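# Push the heat sealer's loaded drawer fully closed

## Task

Slide the heat sealer's loaded drawer all the way in so that, at the end, the sealer's light shows blue, the seal sheet is still centred and lined up square on the plate, and the sealing frame still rests on the sheet. All of this must hold with nothing being held in place by the robot. Finally, open the gripper, release everything and move the arm away.

## Robot and tools

Robot: one six-joint arm with a two-finger gripper. Its single camera, cam_wrist (896x504 pixels), rides on the wrist. Scene frame: origin on the table surface directly beneath the arm base, +z up, +x forward, +y to the left when facing along +x. The base may be slightly tilted relative to the table.

Joint order, used in every row you send and every per-joint list returned: waist, shoulder, elbow, wrist pitch, wrist yaw, wrist roll, then gripper. Shoulder, elbow and wrist roll have their sign flipped against the URDF, both in commands and in results. The stated URDF ranges are waist -2.618 to 3.054, shoulder 0.000 to 3.142, elbow 0.000 to 3.142, wrist pitch -1.571 to 1.571, wrist yaw -1.571 to 1.571, wrist roll -2.094 to 2.094; in your own numbers shoulder and elbow therefore span about -3.142 to 0. True ends may differ by up to 0.036 rad either way.

execute_actions(actions): actions is a list of actions run in sequence. Each action is a list of 1 to 15 rows; each row is applied for one control step of 1/30 s, and if fewer than 15 rows are given the final row repeats for the remaining steps. A row is 7 numbers, each in [-1, 1]. The first six are joint offsets, not absolute angles: they are measured from the joint angles at the start of that action (not from the previous row), and for the first action of a call from the angles in the latest reported state. Multiply by 1.202 rad (waist), 1.258 (shoulder), 1.238 (elbow), 2.073 (wrist pitch), 2.022 (wrist yaw and wrist roll) to get radians. The seventh number is the absolute gripper opening: +1 fully open, -1 closed. Example of one single-row action: [[[0,0,0,0,0,0,1]]]. An empty list just returns the current state and images. An action asking any joint to go more than 0.036 rad beyond its range is refused; if the first action or any malformed action fails, the whole call does nothing. A joint asked past its real end is stopped there and the result may print "joint sent to its limit" (its absence proves nothing).

move(target, speed, blocking): target is one 7-number row as above, with offsets taken from the Joint positions in the latest result that listed them, not from where the arm happens to be. All joints travel so they finish together, so the gripper traces a curve; travel lasts 0.5 to 10 s and is cut off after 10 s. speed (rad/s, 0.01 to 2, default 0.5) caps the joint with the longest way to go. The gripper value is sent at the start. Paths do not stop for obstacles; faster motion means harder impacts, and a target set further beyond a contact presses harder. blocking=false returns after 0.5 s while the arm continues; then use wait(0) to check, and no other motion command is accepted until a result shows the move ended (or call stop). The extra "move:" line reports the ending (done, off_target, moving, held, fault), limits=held or limits=none, and the joint furthest from its target.

wait(seconds): 0 to 10; lets the simulation run with the last command held, returning early if a running move ends. stop(): brakes a running move; it needs room, more at speed; fingers keep moving. zoom_image(camera, region): camera must be "cam_wrist"; region [x0, y0, x1, y1] in image pixels from the top-left, at most 504x504. finished_scene(scene): pass the current scene's number; irreversible, and the goal must already be met and stay met.

Result lines: Joint positions and Joint velocities (rad, rad/s, then finger gap in m; 0.094 m is fully open), Joint targets (angles currently being driven toward, which can drift on their own), grip_measured (opening on the command scale, possibly off by about 1 mm), "joint command not followed" (clearance check altered targets; mounts and posts count as the arm), MOTOR HOT from 75 °C, and FAULT or OVER-TEMPERATURE FAULT lines when the arm is stopped (90 °C pauses it for 10 s; at 100 °C it goes limp and falls).

Motion limits: each step the joint target is kept within a lead of its measured angle (0.202 waist, 0.258 shoulder, 0.238 elbow, 0.573 wrist pitch, 0.522 wrist yaw and roll), and targets are pulled back if they would move the gripper over 70 mm from where it is. Large moves need several actions; finish an incomplete one with a new command. Zero offsets can let the arm sag; to hold a pose, command back toward the desired angles in a reply's first call and zeros after, correcting any shortfall. The robot keeps its last command while you are thinking.

Gripping: to hold something, command an opening below grip_measured (around 0.03 below is firm). Pads push up to about 50-62 N each, less on thin parts.

Sealer behaviour: once the drawer sits fully in and stays, the sealer locks it and runs a cycle. Light: green ready, amber locked and running, blue sealed, red drawer not fully home or cycle failed. To retry, pull the drawer out until green, then push fully in again. The sealer is loose on the table: it must finish within a finger's width of its start, upright, barely rotated, so push slowly and along the drawer's axis. Brief tugs on held parts or nudges to loose items can occur. Never knock anything off the table; avoid drops, slams, hard hits and very hard pushes, and prefer smooth, low-effort motion.

Each tool is called after "Emit:" as name([rows], argument=value, ...), one row to a line, values as JSON.

## Session

Emit:
execute_actions(actions=[])

Scene clock: 0.00 s.
grip_measured=+1.000
Joint names: [waist, shoulder, elbow, wrist pitch, wrist yaw, wrist roll]
Joint positions: [ 1.291 -1.938 -0.875 -0.291  0.557  1.059  0.094]
Joint velocities: [-0.002 -0.007  0.022 -0.037 -0.022 -0.007  0.   ]
Joint targets: [1.302 -1.934 -0.880 -0.294 0.547 1.058]

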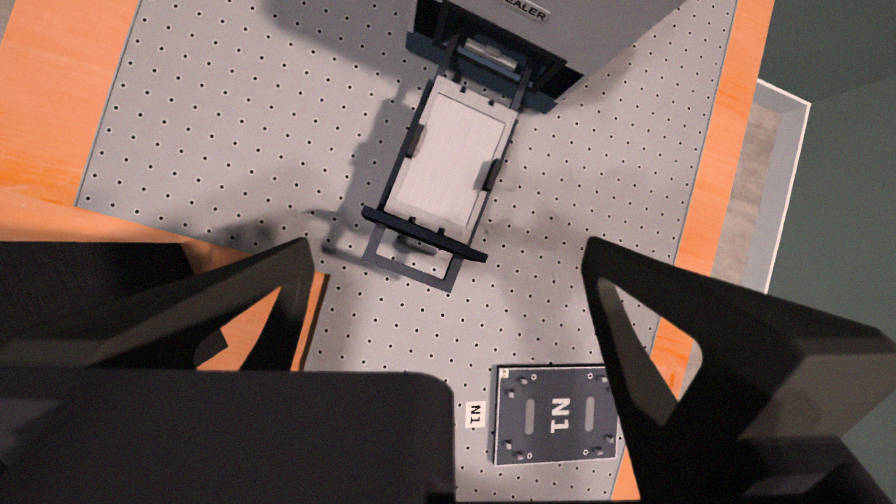

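Emit:
zoom_image(camera="cam_wrist", region=[320, 0, 620, 300])

Emit:
zoom_image(camera="cam_wrist", region=[0, 0, 400, 400])

Region (320, 0, 620, 300) of cam_wrist's 896x504 image, scaled by 1.680, with more detail than that image has.

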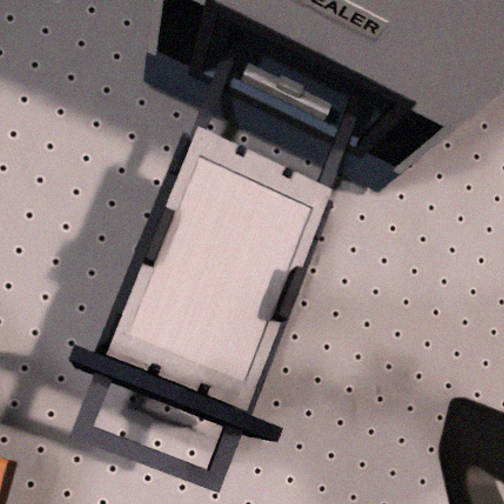

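Region (0, 0, 400, 400) of cam_wrist's 896x504 image, scaled by 1.260, with more detail than that image has.

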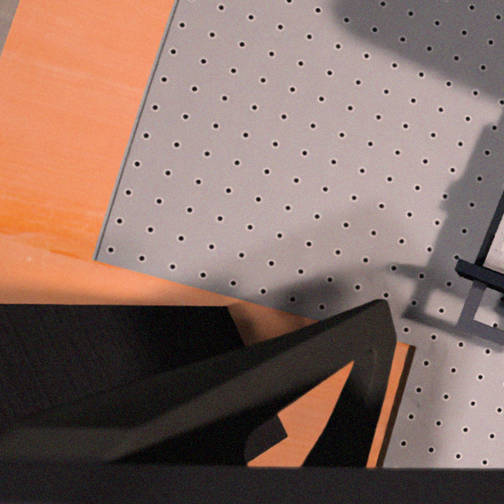

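Emit:
move(target=[-0.25, 0, 0, 0, 0, 0, 1], speed=0.6)

Scene clock: 39.17 s.
grip_measured=+1.000
Joint names: [waist, shoulder, elbow, wrist pitch, wrist yaw, wrist roll]
Joint positions: [ 0.981 -1.938 -0.875 -0.291  0.563  1.059  0.094]
Joint velocities: [-0.002 -0.002  0.007 -0.007 -0.037  0.037  0.   ]
Joint targets: [0.990 -1.938 -0.875 -0.291 0.557 1.059]
move: done; limits=none; farthest joint: the waist, 0.010 radians from its target (0.300 radians at the start)

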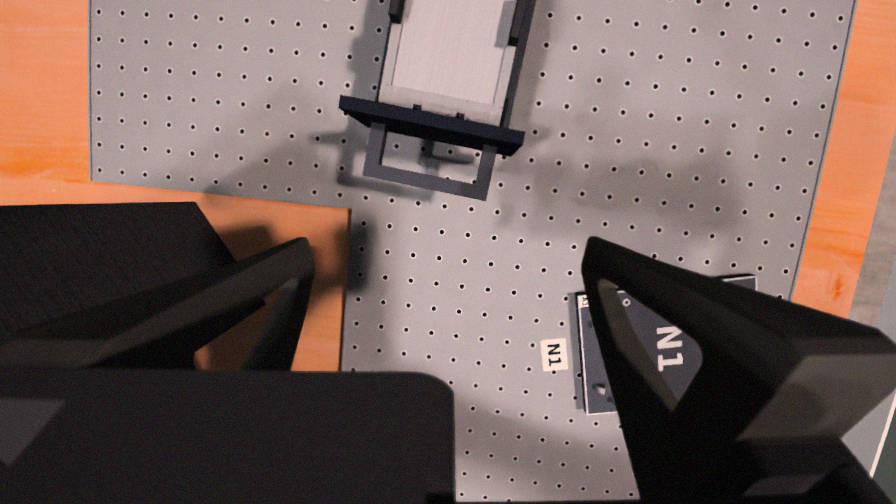

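Emit:
zoom_image(camera="cam_wrist", region=[60, 0, 400, 250])

Emit:
zoom_image(camera="cam_wrist", region=[320, 150, 620, 504])

Emit:
zoom_image(camera="cam_wrist", region=[520, 0, 880, 300])

Region (60, 0, 400, 250) of cam_wrist's 896x504 image, scaled by 1.482, with more detail than that image has; it fills the top 371 rows of this view, and the rest is white.

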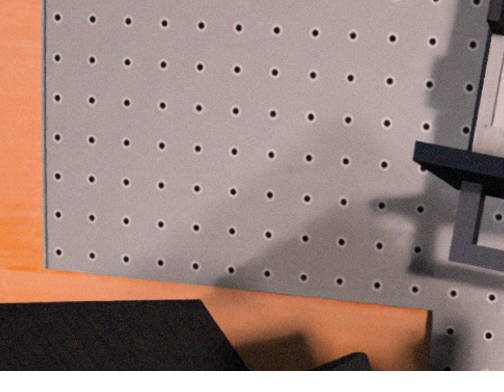

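Region (320, 150, 620, 504) of cam_wrist's 896x504 image, scaled by 1.424, with more detail than that image has; it fills the left 427 columns of this view, and the rest is white.

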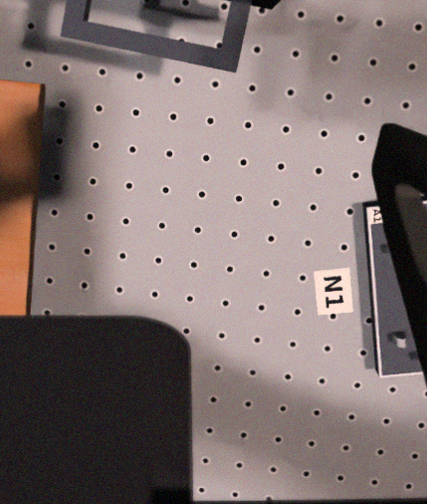

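Region (520, 0, 880, 300) of cam_wrist's 896x504 image, scaled by 1.400, with more detail than that image has.

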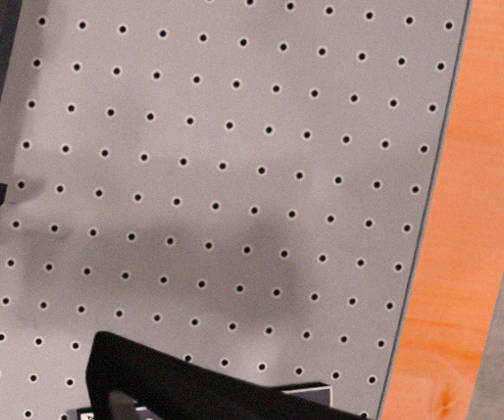

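Emit:
move(target=[-0.42, 0.051, 0.439, 0.44, -0.28, 0.225, 1], speed=0.8)

Scene clock: 131.13 s.
grip_measured=+1.000
Joint names: [waist, shoulder, elbow, wrist pitch, wrist yaw, wrist roll]
Joint positions: [ 0.479 -1.895 -0.349  0.614  0.021  1.508  0.094]
Joint velocities: [ 0.002 -0.002  0.012 -0.007 -0.066 -0.022  0.   ]
Joint targets: [0.476 -1.874 -0.332 0.621 -0.004 1.514]
move: off_target; limits=none; farthest joint: the wrist yaw, 0.024 radians from its target (0.566 radians at the start)

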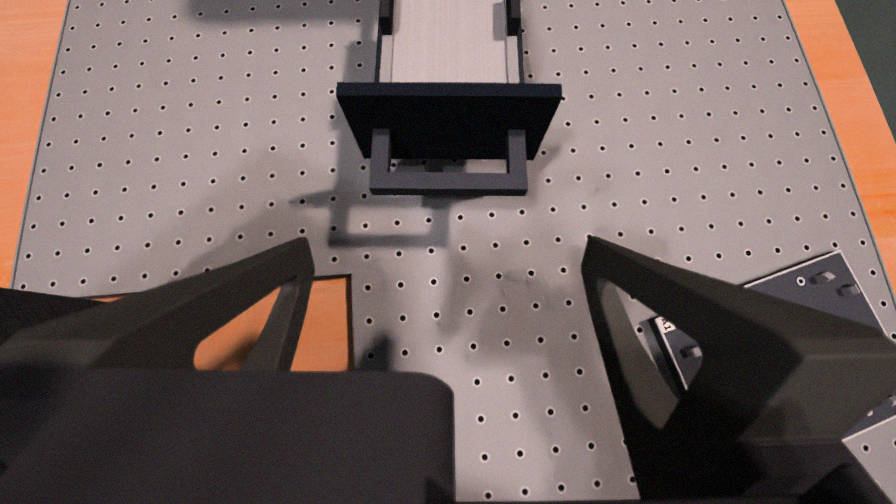

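Emit:
zoom_image(camera="cam_wrist", region=[300, 60, 620, 380])

Emit:
zoom_image(camera="cam_wrist", region=[520, 0, 880, 300])

Emit:
zoom_image(camera="cam_wrist", region=[0, 0, 400, 320])

Region (300, 60, 620, 380) of cam_wrist's 896x504 image, scaled by 1.575, with more detail than that image has.

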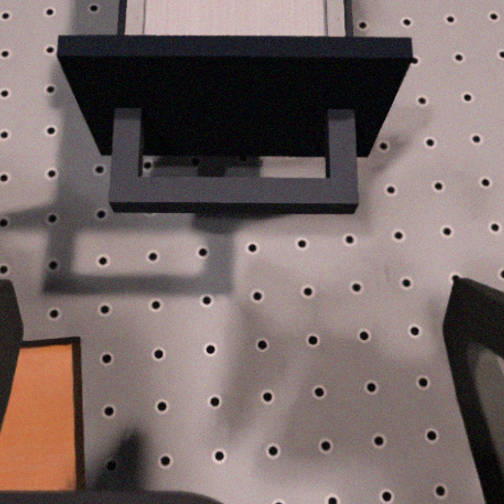

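Region (520, 0, 880, 300) of cam_wrist's 896x504 image, scaled by 1.400, with more detail than that image has.

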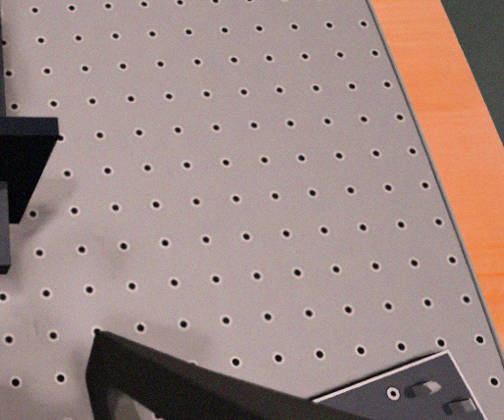

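Region (0, 0, 400, 320) of cam_wrist's 896x504 image, scaled by 1.260, with more detail than that image has; it fills the top 403 rows of this view, and the rest is white.

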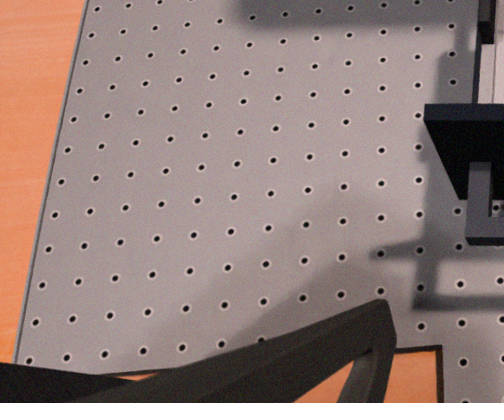

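Emit:
move(target=[-0.051, -0.38, -0.22, 0.111, -0.097, 0.024, -0.36], speed=0.4)

Scene clock: 188.27 s.
grip_measured=-0.357
Joint names: [waist, shoulder, elbow, wrist pitch, wrist yaw, wrist roll]
Joint positions: [ 0.42  -2.355 -0.605  0.837 -0.151  1.55   0.03 ]
Joint velocities: [ 0.002  0.012 -0.002  0.022 -0.007  0.066  0.   ]
Joint targets: [0.418 -2.373 -0.621 0.844 -0.175 1.556]
move: off_target; limits=none; farthest joint: the wrist yaw, 0.025 radians from its target (0.195 radians at the start)

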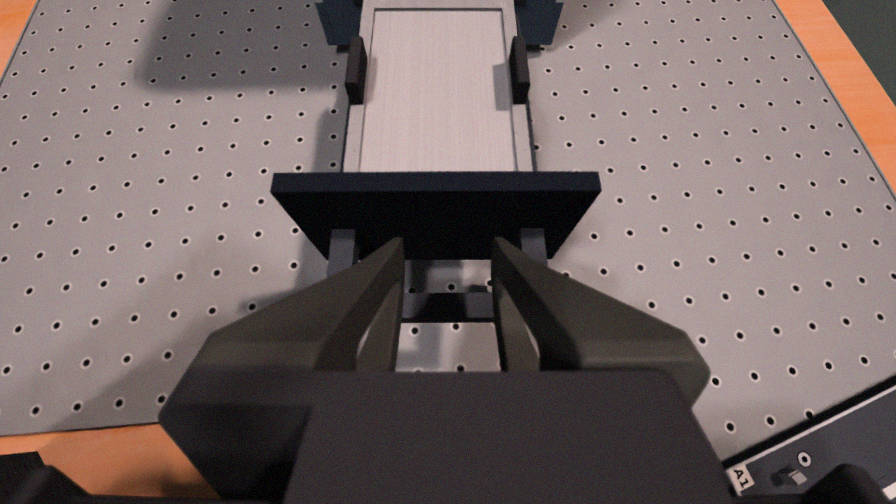

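Emit:
zoom_image(camera="cam_wrist", region=[250, 0, 630, 340])

Region (250, 0, 630, 340) of cam_wrist's 896x504 image, scaled by 1.326, with more detail than that image has; it fills the top 451 rows of this view, and the rest is white.

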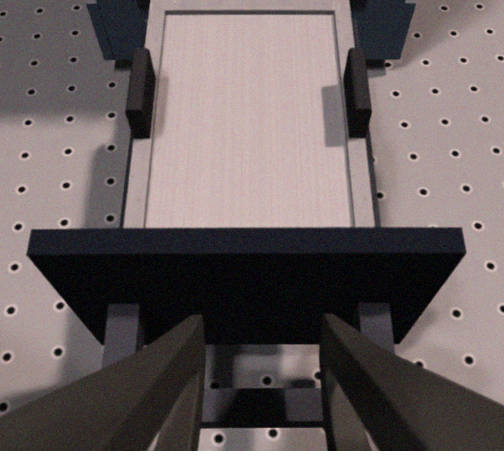

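Emit:
move(target=[0.002, -0.058, -0.047, 0.007, -0.01, 0.0, -0.36], speed=0.15)

Scene clock: 217.27 s.
grip_measured=-0.357
Joint names: [waist, shoulder, elbow, wrist pitch, wrist yaw, wrist roll]
Joint positions: [ 0.42  -2.408 -0.646  0.844 -0.15   1.55   0.03 ]
Joint velocities: [ 0.012  0.017 -0.007 -0.007 -0.051  0.022  0.   ]
Joint targets: [0.423 -2.428 -0.663 0.852 -0.171 1.550]
move: off_target; limits=none; farthest joint: the wrist yaw, 0.021 radians from its target (0.020 radians at the start)

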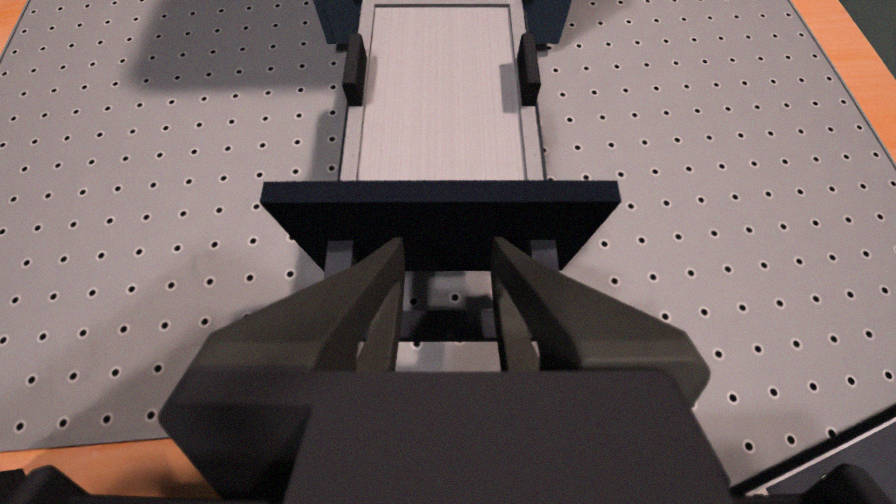

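Emit:
move(target=[0.158, -0.195, -0.2156, -0.007, 0.048, -0.07, -0.36], speed=0.13)

Scene clock: 224.57 s.
grip_measured=-0.357
Joint names: [waist, shoulder, elbow, wrist pitch, wrist yaw, wrist roll]
Joint positions: [ 0.585 -2.631 -0.897  0.845 -0.041  1.416  0.03 ]
Joint velocities: [-0.012  0.012 -0.012 -0.066  0.037  0.007  0.   ]
Joint targets: [0.610 -2.654 -0.914 0.830 -0.053 1.409]
move: off_target; limits=none; farthest joint: the waist, 0.025 radians from its target (0.190 radians at the start)

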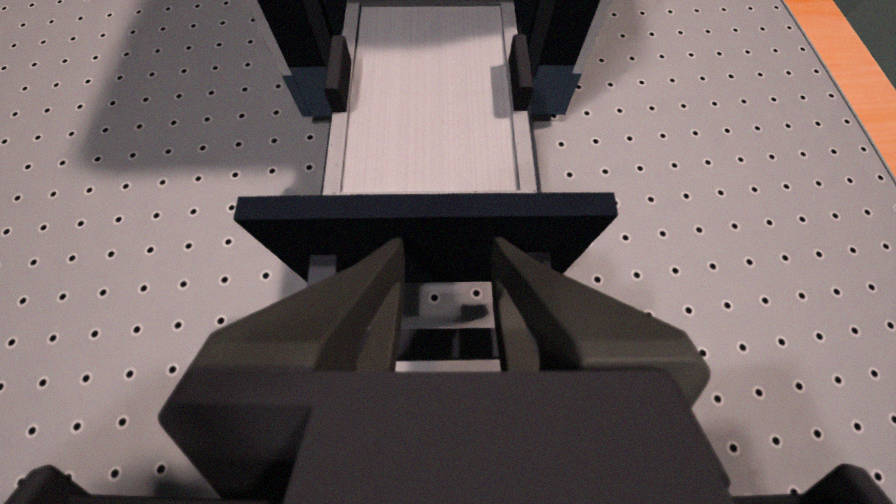

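Emit:
move(target=[0.1356, -0.185, -0.2677, -0.07, 0.0297, -0.054, -0.36], speed=0.17)

Scene clock: 232.23 s.
grip_measured=-0.358
Joint names: [waist, shoulder, elbow, wrist pitch, wrist yaw, wrist roll]
Joint positions: [ 0.721 -2.843 -1.211  0.714  0.035  1.312  0.03 ]
Joint velocities: [-0.017  0.002  0.002 -0.007  0.007  0.022 -0.   ]
Joint targets: [0.748 -2.864 -1.229 0.700 0.019 1.307]
move: off_target; limits=none; farthest joint: the waist, 0.027 radians from its target (0.163 radians at the start)

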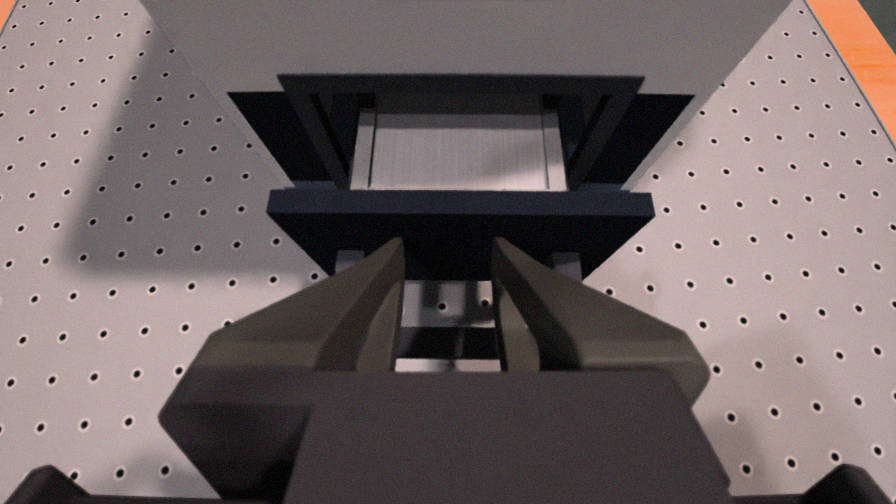

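Emit:
move(target=[0.058, -0.0795, -0.126, -0.028, 0.0, -0.017, -0.36], speed=0.12)

Scene clock: 244.07 s.
grip_measured=-0.358
Joint names: [waist, shoulder, elbow, wrist pitch, wrist yaw, wrist roll]
Joint positions: [ 0.76  -2.923 -1.346  0.671  0.058  1.283  0.03 ]
Joint velocities: [-0.002 -0.002 -0.007 -0.007 -0.037  0.022 -0.001]
Joint targets: [0.790 -2.943 -1.367 0.656 0.035 1.278]
move: off_target; limits=none; farthest joint: the waist, 0.031 radians from its target (0.070 radians at the start)

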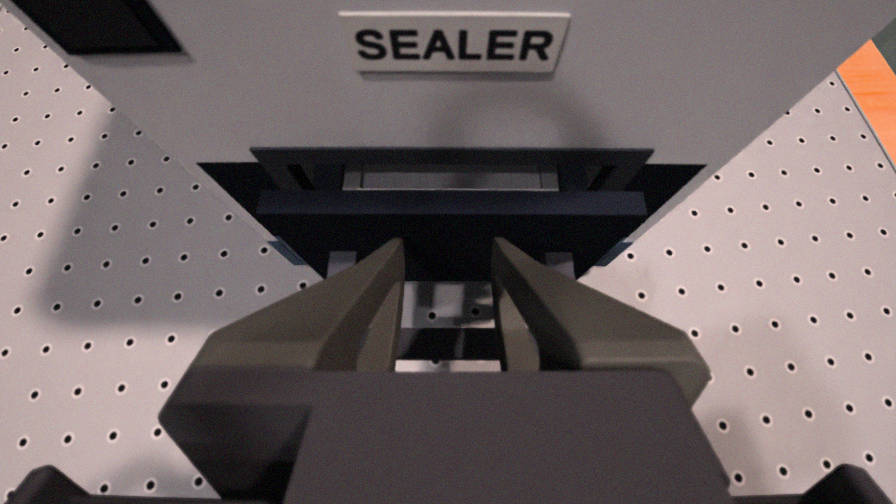

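Emit:
zoom_image(camera="cam_wrist", region=[180, 120, 400, 290])

Region (180, 120, 400, 290) of cam_wrist's 896x504 image, scaled by 2.291, with more detail than that image has; it fills the top 389 rows of this view, and the rest is white.

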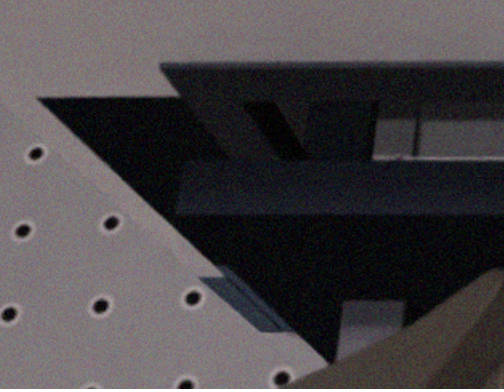

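Emit:
move(target=[0.038, -0.044, -0.067, -0.02, -0.009, -0.009, -0.36], speed=0.07)

Scene clock: 251.43 s.
grip_measured=-0.358
Joint names: [waist, shoulder, elbow, wrist pitch, wrist yaw, wrist roll]
Joint positions: [ 0.775 -2.959 -1.409  0.645  0.064  1.268  0.03 ]
Joint velocities: [-0.012  0.007  0.012 -0.007 -0.095 -0.007  0.001]
Joint targets: [0.806 -2.979 -1.429 0.629 0.040 1.264]
move: off_target; limits=none; farthest joint: the waist, 0.031 radians from its target (0.046 radians at the start)

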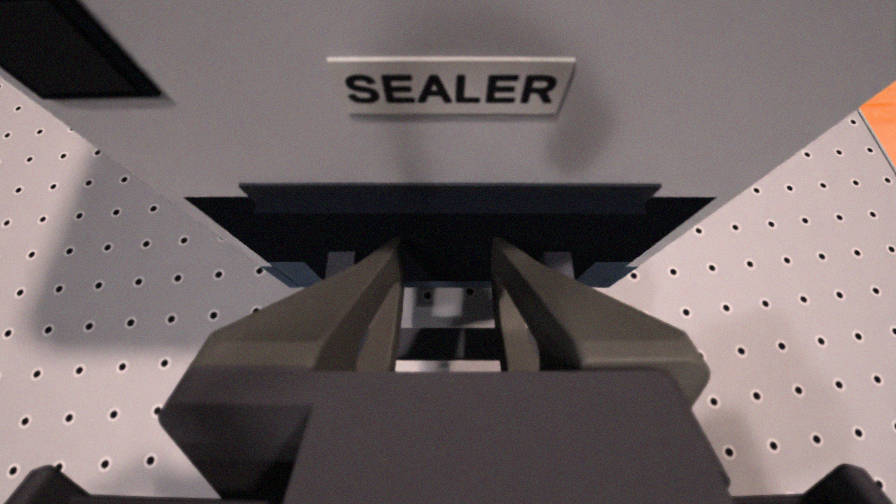

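Emit:
zoom_image(camera="cam_wrist", region=[180, 150, 340, 290])

Region (180, 150, 340, 290) of cam_wrist's 896x504 image, scaled by 3.150, with more detail than that image has; it fills the top 441 rows of this view, and the rest is white.

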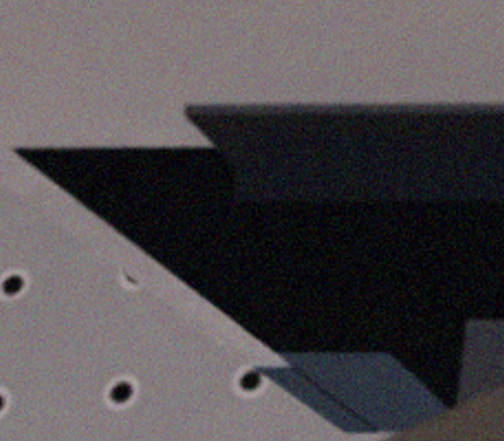

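Emit:
execute_actions([
  [[0.026,-0.017,-0.018,-0.008,-0.012,-0.002,-0.36],[0.0265,-0.018,-0.02,-0.0085,-0.012,-0.002,-0.36],[0.027,-0.019,-0.022,-0.009,-0.012,-0.002,-0.36],[0.0275,-0.02,-0.024,-0.0095,-0.012,-0.002,-0.36],[0.028,-0.021,-0.026,-0.01,-0.012,-0.003,-0.36],[0.0285,-0.022,-0.028,-0.0105,-0.013,-0.003,-0.36],[0.029,-0.023,-0.03,-0.011,-0.013,-0.003,-0.36],[0.03,-0.0246,-0.032,-0.012,-0.013,-0.003,-0.36]],
])

Scene clock: 258.50 s.
grip_measured=-0.358
Joint names: [waist, shoulder, elbow, wrist pitch, wrist yaw, wrist roll]
Joint positions: [ 0.776 -2.959 -1.414  0.637  0.068  1.265  0.03 ]
Joint velocities: [ 0.002  0.002 -0.012  0.007  0.066  0.022 -0.001]
Joint targets: [0.810 -2.990 -1.449 0.620 0.037 1.262]

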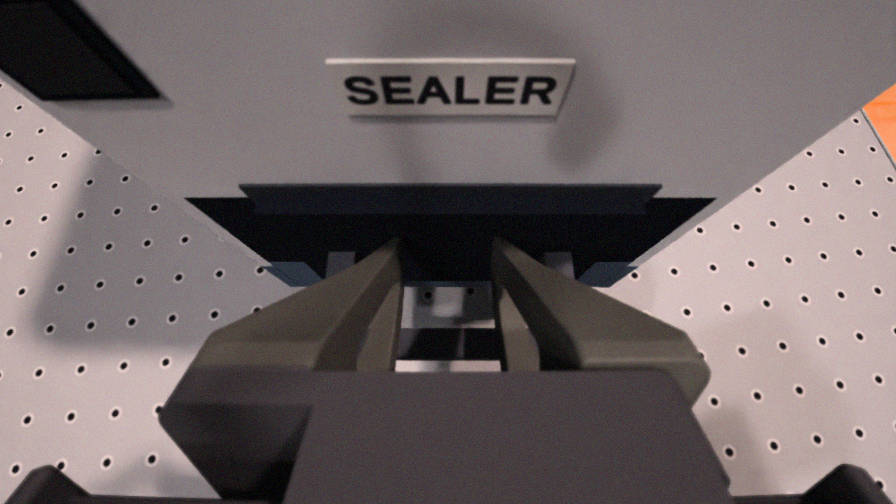

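Emit:
move(target=[0.092, 0.43, 0.56, 0.142, -0.168, -0.037, -0.36], speed=0.6)

Scene clock: 273.47 s.
grip_measured=-0.358
Joint names: [waist, shoulder, elbow, wrist pitch, wrist yaw, wrist roll]
Joint positions: [ 0.866 -2.436 -0.738  0.924 -0.247  1.196  0.03 ]
Joint velocities: [-0.002  0.002  0.007  0.022 -0.007 -0.066 -0.001]
Joint targets: [0.887 -2.418 -0.721 0.931 -0.271 1.190]
move: off_target; limits=none; farthest joint: the wrist yaw, 0.024 radians from its target (0.340 radians at the start)

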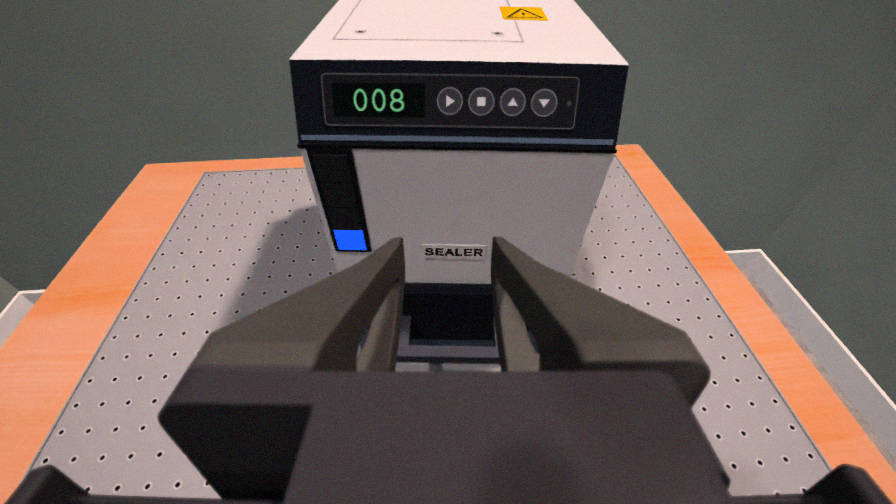

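Emit:
move(target=[-0.05, 0.22, 0.18, 0.0, 0, 0, 1], speed=0.6)

Scene clock: 277.33 s.
grip_measured=+1.000
Joint names: [waist, shoulder, elbow, wrist pitch, wrist yaw, wrist roll]
Joint positions: [ 0.807 -2.175 -0.533  0.925 -0.244  1.196  0.094]
Joint velocities: [ 0.002 -0.002  0.012  0.007  0.007 -0.007  0.   ]
Joint targets: [0.806 -2.159 -0.515 0.924 -0.248 1.197]
move: done; limits=none; farthest joint: the elbow, 0.018 radians from its target (0.223 radians at the start)

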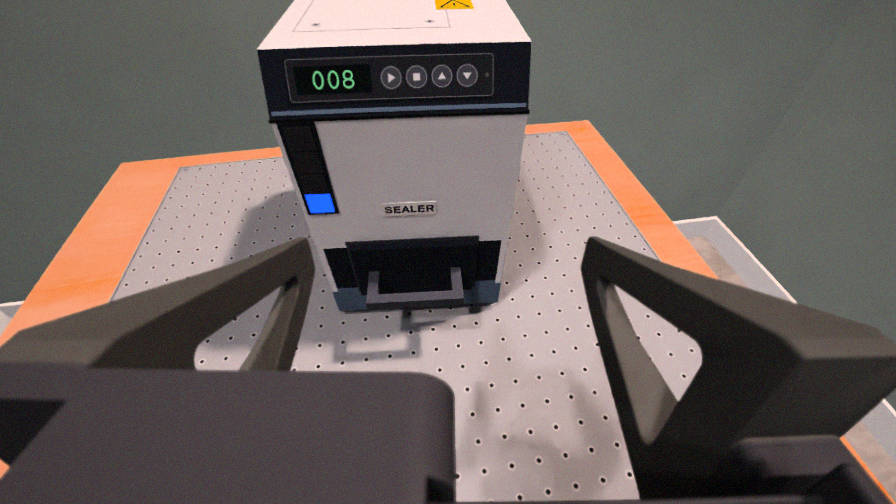

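Emit:
finished_scene(scene=1)

The scene is finished: the task was done.


## Next scene

The same job, from a new start.

Emit:
execute_actions(actions=[])

Scene clock: 0.00 s.
grip_measured=+1.000
Joint names: [waist, shoulder, elbow, wrist pitch, wrist yaw, wrist roll]
Joint positions: [-2.198 -2.007 -1.507 -1.023 -0.993 -1.178  0.094]
Joint velocities: [ 0.007  0.027 -0.022 -0.022  0.022 -0.007  0.   ]
Joint targets: [-2.216 -2.002 -1.511 -1.024 -0.988 -1.178]

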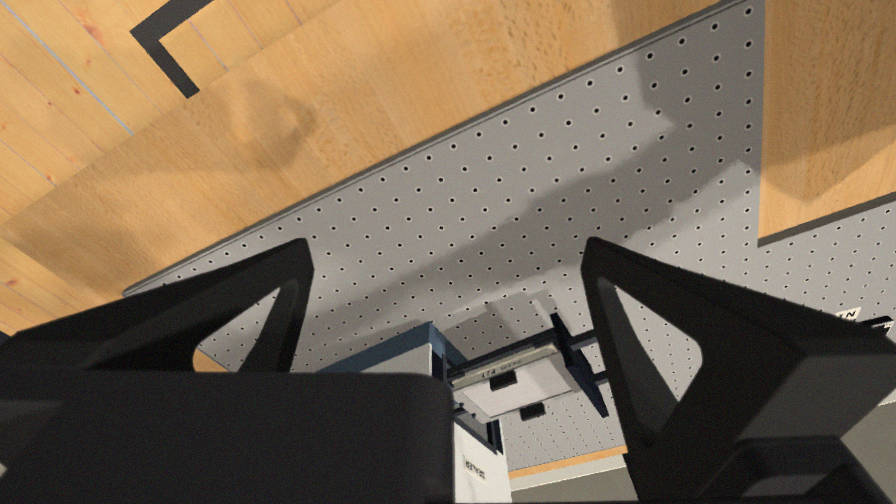

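Emit:
zoom_image(camera="cam_wrist", region=[410, 290, 650, 504])

Emit:
zoom_image(camera="cam_wrist", region=[480, 0, 896, 350])

Region (410, 290, 650, 504) of cam_wrist's 896x504 image, scaled by 2.100, with more detail than that image has; it fills the top 449 rows of this view, and the rest is white.

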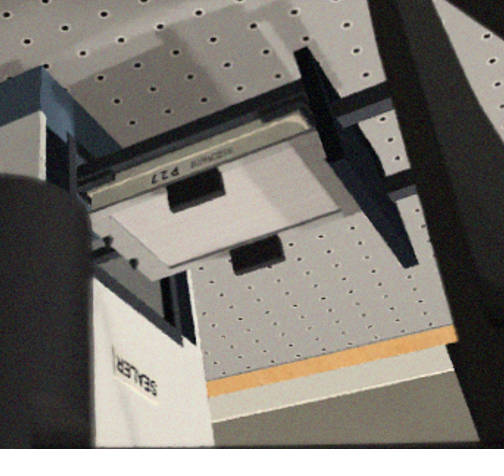

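Region (480, 0, 896, 350) of cam_wrist's 896x504 image, scaled by 1.212, with more detail than that image has; it fills the top 424 rows of this view, and the rest is white.

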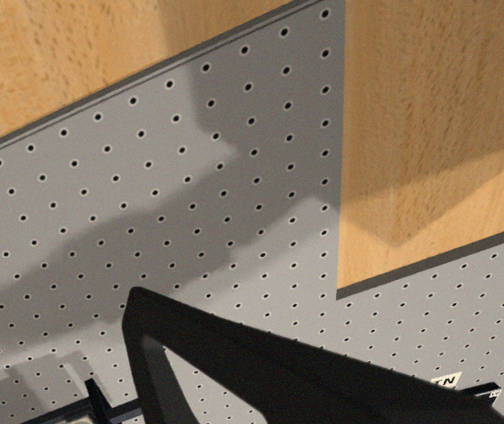

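Emit:
move(target=[0.72, 0.775, 1.0, 0.92, 0.561, 0.36, -0.36], speed=1.2)

Scene clock: 46.93 s.
grip_measured=-0.357
Joint names: [waist, shoulder, elbow, wrist pitch, wrist yaw, wrist roll]
Joint positions: [-1.339 -1.051 -0.287  0.875  0.123 -0.454  0.03 ]
Joint velocities: [-0.012  0.017  0.002 -0.081  0.007  0.007 -0.001]
Joint targets: [-1.333 -1.032 -0.270 0.885 0.141 -0.450]
move: done; limits=none; farthest joint: the shoulder, 0.019 radians from its target (0.975 radians at the start)

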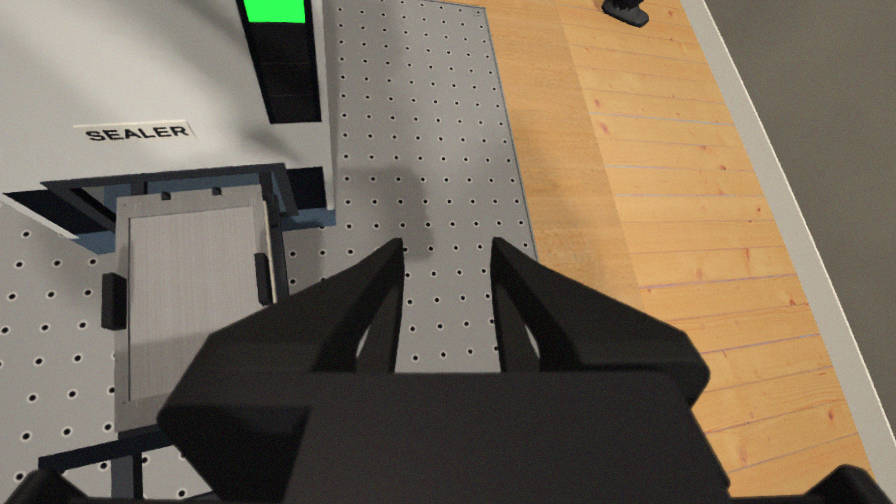

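Emit:
move(target=[0.398, 0.016, 0.068, 0.005, 0.018, 0.004, -0.36], speed=0.6)

Scene clock: 49.90 s.
grip_measured=-0.357
Joint names: [waist, shoulder, elbow, wrist pitch, wrist yaw, wrist roll]
Joint positions: [-0.87  -1.051 -0.22   0.877  0.144 -0.452  0.03 ]
Joint velocities: [-0.017  0.017  0.002 -0.007  0.051  0.081 -0.001]
Joint targets: [-0.861 -1.031 -0.203 0.885 0.159 -0.446]
move: done; limits=none; farthest joint: the shoulder, 0.020 radians from its target (0.020 radians at the start)

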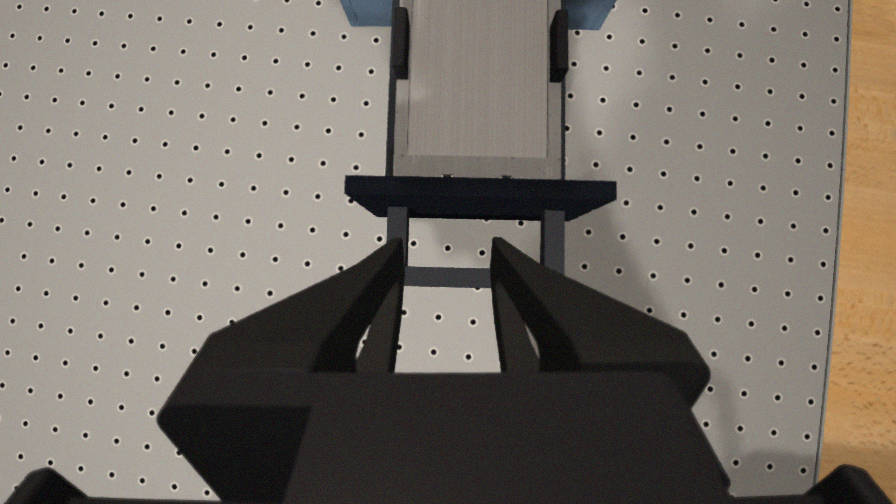

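Emit:
zoom_image(camera="cam_wrist", region=[320, 0, 660, 320])

Region (320, 0, 660, 320) of cam_wrist's 896x504 image, scaled by 1.482, with more detail than that image has; it fills the top 474 rows of this view, and the rest is white.

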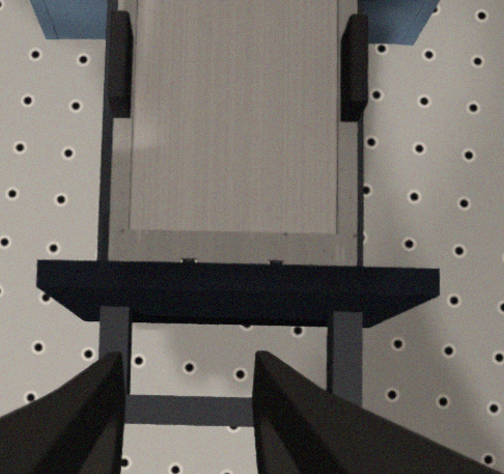

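Emit:
move(target=[-0.034, -0.33, -0.064, 0.186, 0.01, -0.007, -0.36], speed=0.45)

Scene clock: 79.77 s.
grip_measured=-0.357
Joint names: [waist, shoulder, elbow, wrist pitch, wrist yaw, wrist roll]
Joint positions: [-0.895 -1.453 -0.281  1.252  0.149 -0.46   0.03 ]
Joint velocities: [ 0.007 -0.002 -0.007  0.022  0.022  0.095  0.001]
Joint targets: [-0.911 -1.466 -0.300 1.262 0.164 -0.466]
move: done; limits=none; farthest joint: the elbow, 0.019 radians from its target (0.079 radians at the start)

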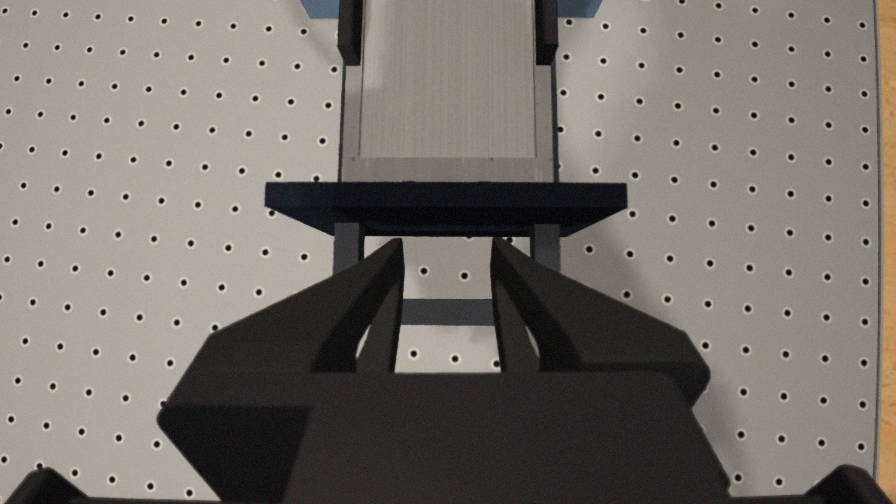

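Emit:
move(target=[-0.117, -0.079, -0.28, -0.049, -0.034, -0.004, -0.36], speed=0.14)

Scene clock: 86.37 s.
grip_measured=-0.357
Joint names: [waist, shoulder, elbow, wrist pitch, wrist yaw, wrist roll]
Joint positions: [-1.018 -1.54  -0.607  1.159  0.082 -0.464  0.03 ]
Joint velocities: [-0.002 -0.017 -0.002 -0.081  0.037  0.051 -0.   ]
Joint targets: [-1.036 -1.552 -0.627 1.150 0.081 -0.469]
move: off_target; limits=none; farthest joint: the elbow, 0.021 radians from its target (0.347 radians at the start)

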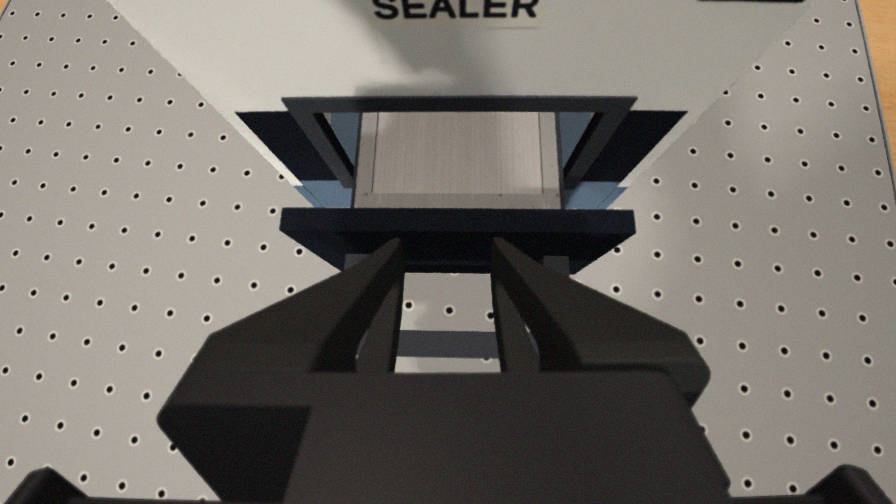

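Emit:
move(target=[-0.041, -0.05, -0.1155, -0.026, 0.003, -0.004, -0.36], speed=0.11)

Scene clock: 98.10 s.
grip_measured=-0.357
Joint names: [waist, shoulder, elbow, wrist pitch, wrist yaw, wrist roll]
Joint positions: [-1.049 -1.59  -0.728  1.117  0.081 -0.466  0.03 ]
Joint velocities: [-0.002 -0.017 -0.007  0.037 -0.051  0.037 -0.   ]
Joint targets: [-1.068 -1.603 -0.750 1.105 0.088 -0.472]
move: off_target; limits=none; farthest joint: the elbow, 0.022 radians from its target (0.143 radians at the start)

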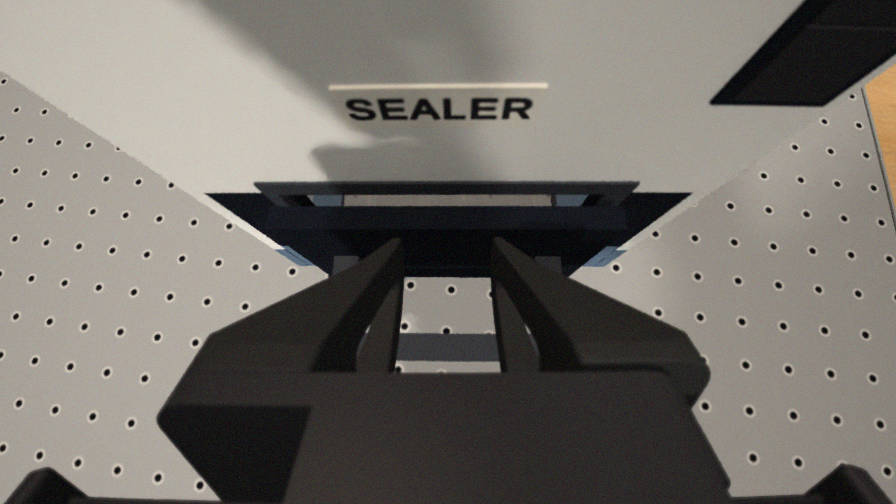

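Emit:
move(target=[-0.0225, -0.022, -0.047, -0.0104, 0.003, -0.003, -0.36], speed=0.06)

Scene clock: 102.13 s.
grip_measured=-0.357
Joint names: [waist, shoulder, elbow, wrist pitch, wrist yaw, wrist roll]
Joint positions: [-1.053 -1.606 -0.761  1.102  0.08  -0.468  0.03 ]
Joint velocities: [-0.012  0.022 -0.002  0.007  0.037 -0.051 -0.001]
Joint targets: [-1.076 -1.618 -0.787 1.095 0.087 -0.473]
move: off_target; limits=none; farthest joint: the elbow, 0.026 radians from its target (0.058 radians at the start)

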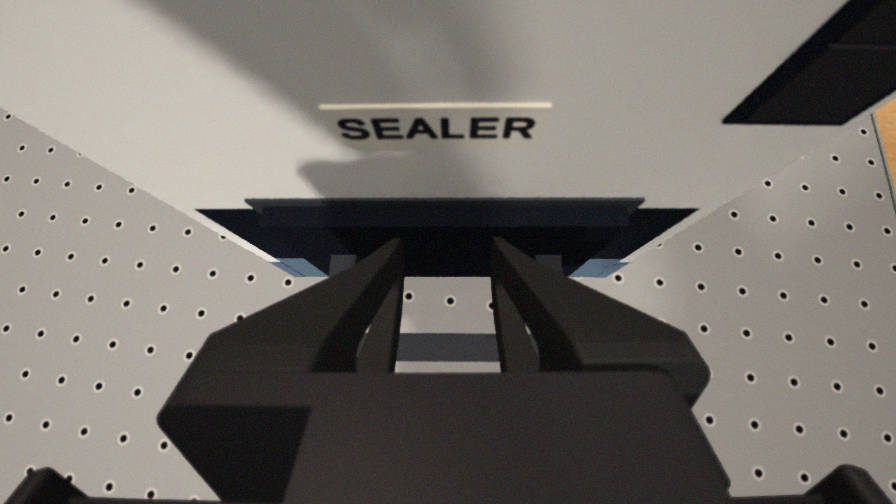

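Emit:
wait(seconds=10)

Scene clock: 113.97 s.
grip_measured=-0.357
Joint names: [waist, shoulder, elbow, wrist pitch, wrist yaw, wrist roll]
Joint positions: [-1.053 -1.606 -0.761  1.102  0.08  -0.468  0.03 ]
Joint velocities: [ 0.007 -0.017 -0.002  0.037 -0.037  0.007 -0.   ]
Joint targets: [-1.076 -1.618 -0.787 1.095 0.087 -0.473]
wait: 10.00 s; at rest from the start

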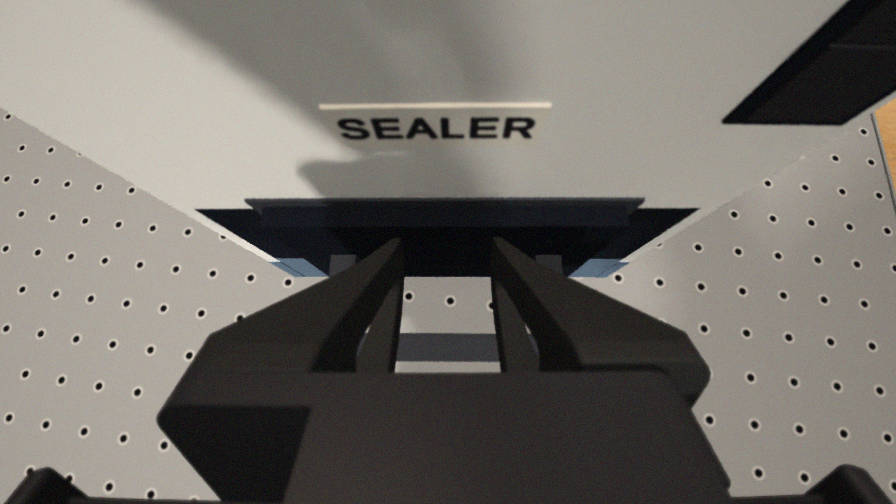

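Emit:
wait(seconds=3)

Scene clock: 123.23 s.
grip_measured=-0.357
Joint names: [waist, shoulder, elbow, wrist pitch, wrist yaw, wrist roll]
Joint positions: [-1.053 -1.606 -0.761  1.102  0.08  -0.468  0.03 ]
Joint velocities: [-0.007  0.002 -0.022  0.022 -0.081 -0.037  0.   ]
Joint targets: [-1.076 -1.618 -0.787 1.095 0.087 -0.473]
wait: 3.00 s; at rest from the start

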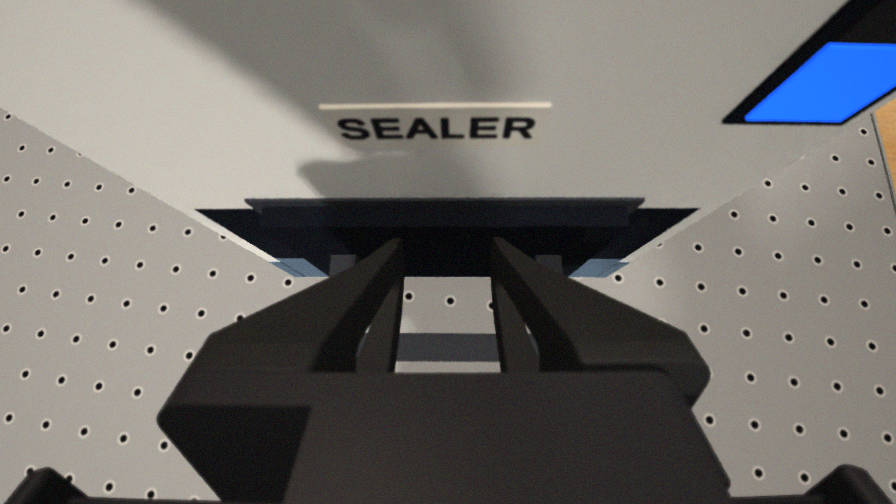

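Emit:
move(target=[0.113, 0.40, 0.52, 0.125, 0.07, 0.0, -0.36], speed=0.6)

Scene clock: 127.00 s.
grip_measured=-0.357
Joint names: [waist, shoulder, elbow, wrist pitch, wrist yaw, wrist roll]
Joint positions: [-0.927 -1.121 -0.133  1.351  0.207 -0.468  0.03 ]
Joint velocities: [ 0.017  0.007  0.017 -0.066 -0.022 -0.007  0.   ]
Joint targets: [-0.918 -1.102 -0.117 1.361 0.222 -0.468]
move: done; limits=none; farthest joint: the shoulder, 0.018 radians from its target (0.503 radians at the start)

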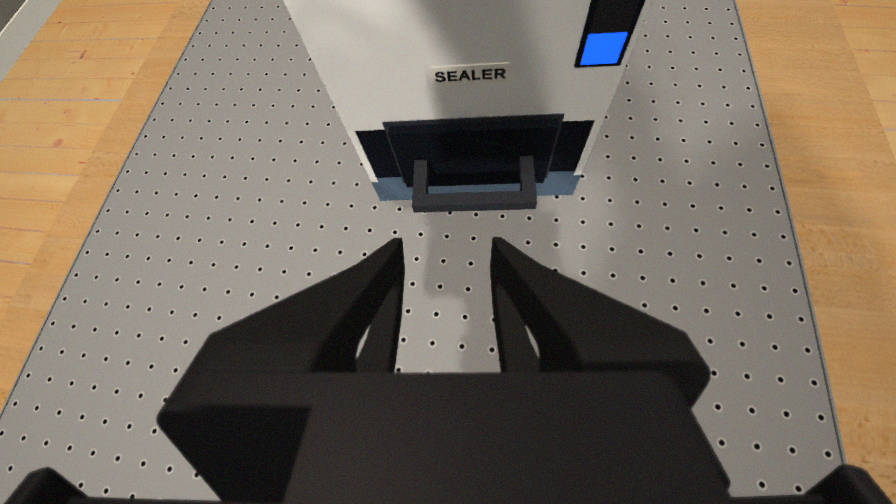

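Emit:
execute_actions([
  [[0.007,0.015,0.013,0.005,0.007,0,1]],
])

Emit:
finished_scene(scene=2)

Scene clock: 132.83 s.
grip_measured=+1.000
Joint names: [waist, shoulder, elbow, wrist pitch, wrist yaw, wrist roll]
Joint positions: [-0.927 -1.121 -0.133  1.353  0.207 -0.468  0.094]
Joint velocities: [-0.027  0.002  0.002  0.007  0.022 -0.007  0.   ]
Joint targets: [-0.919 -1.102 -0.117 1.362 0.221 -0.468]

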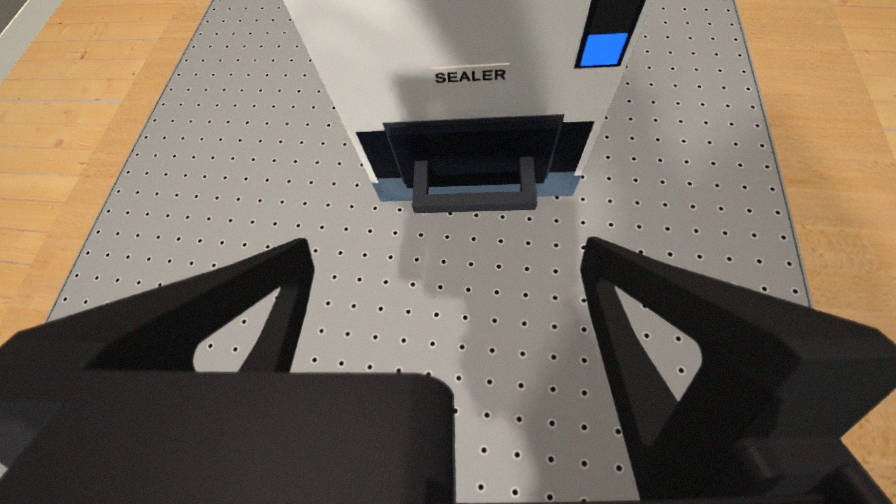

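The scene is finished: the task was done.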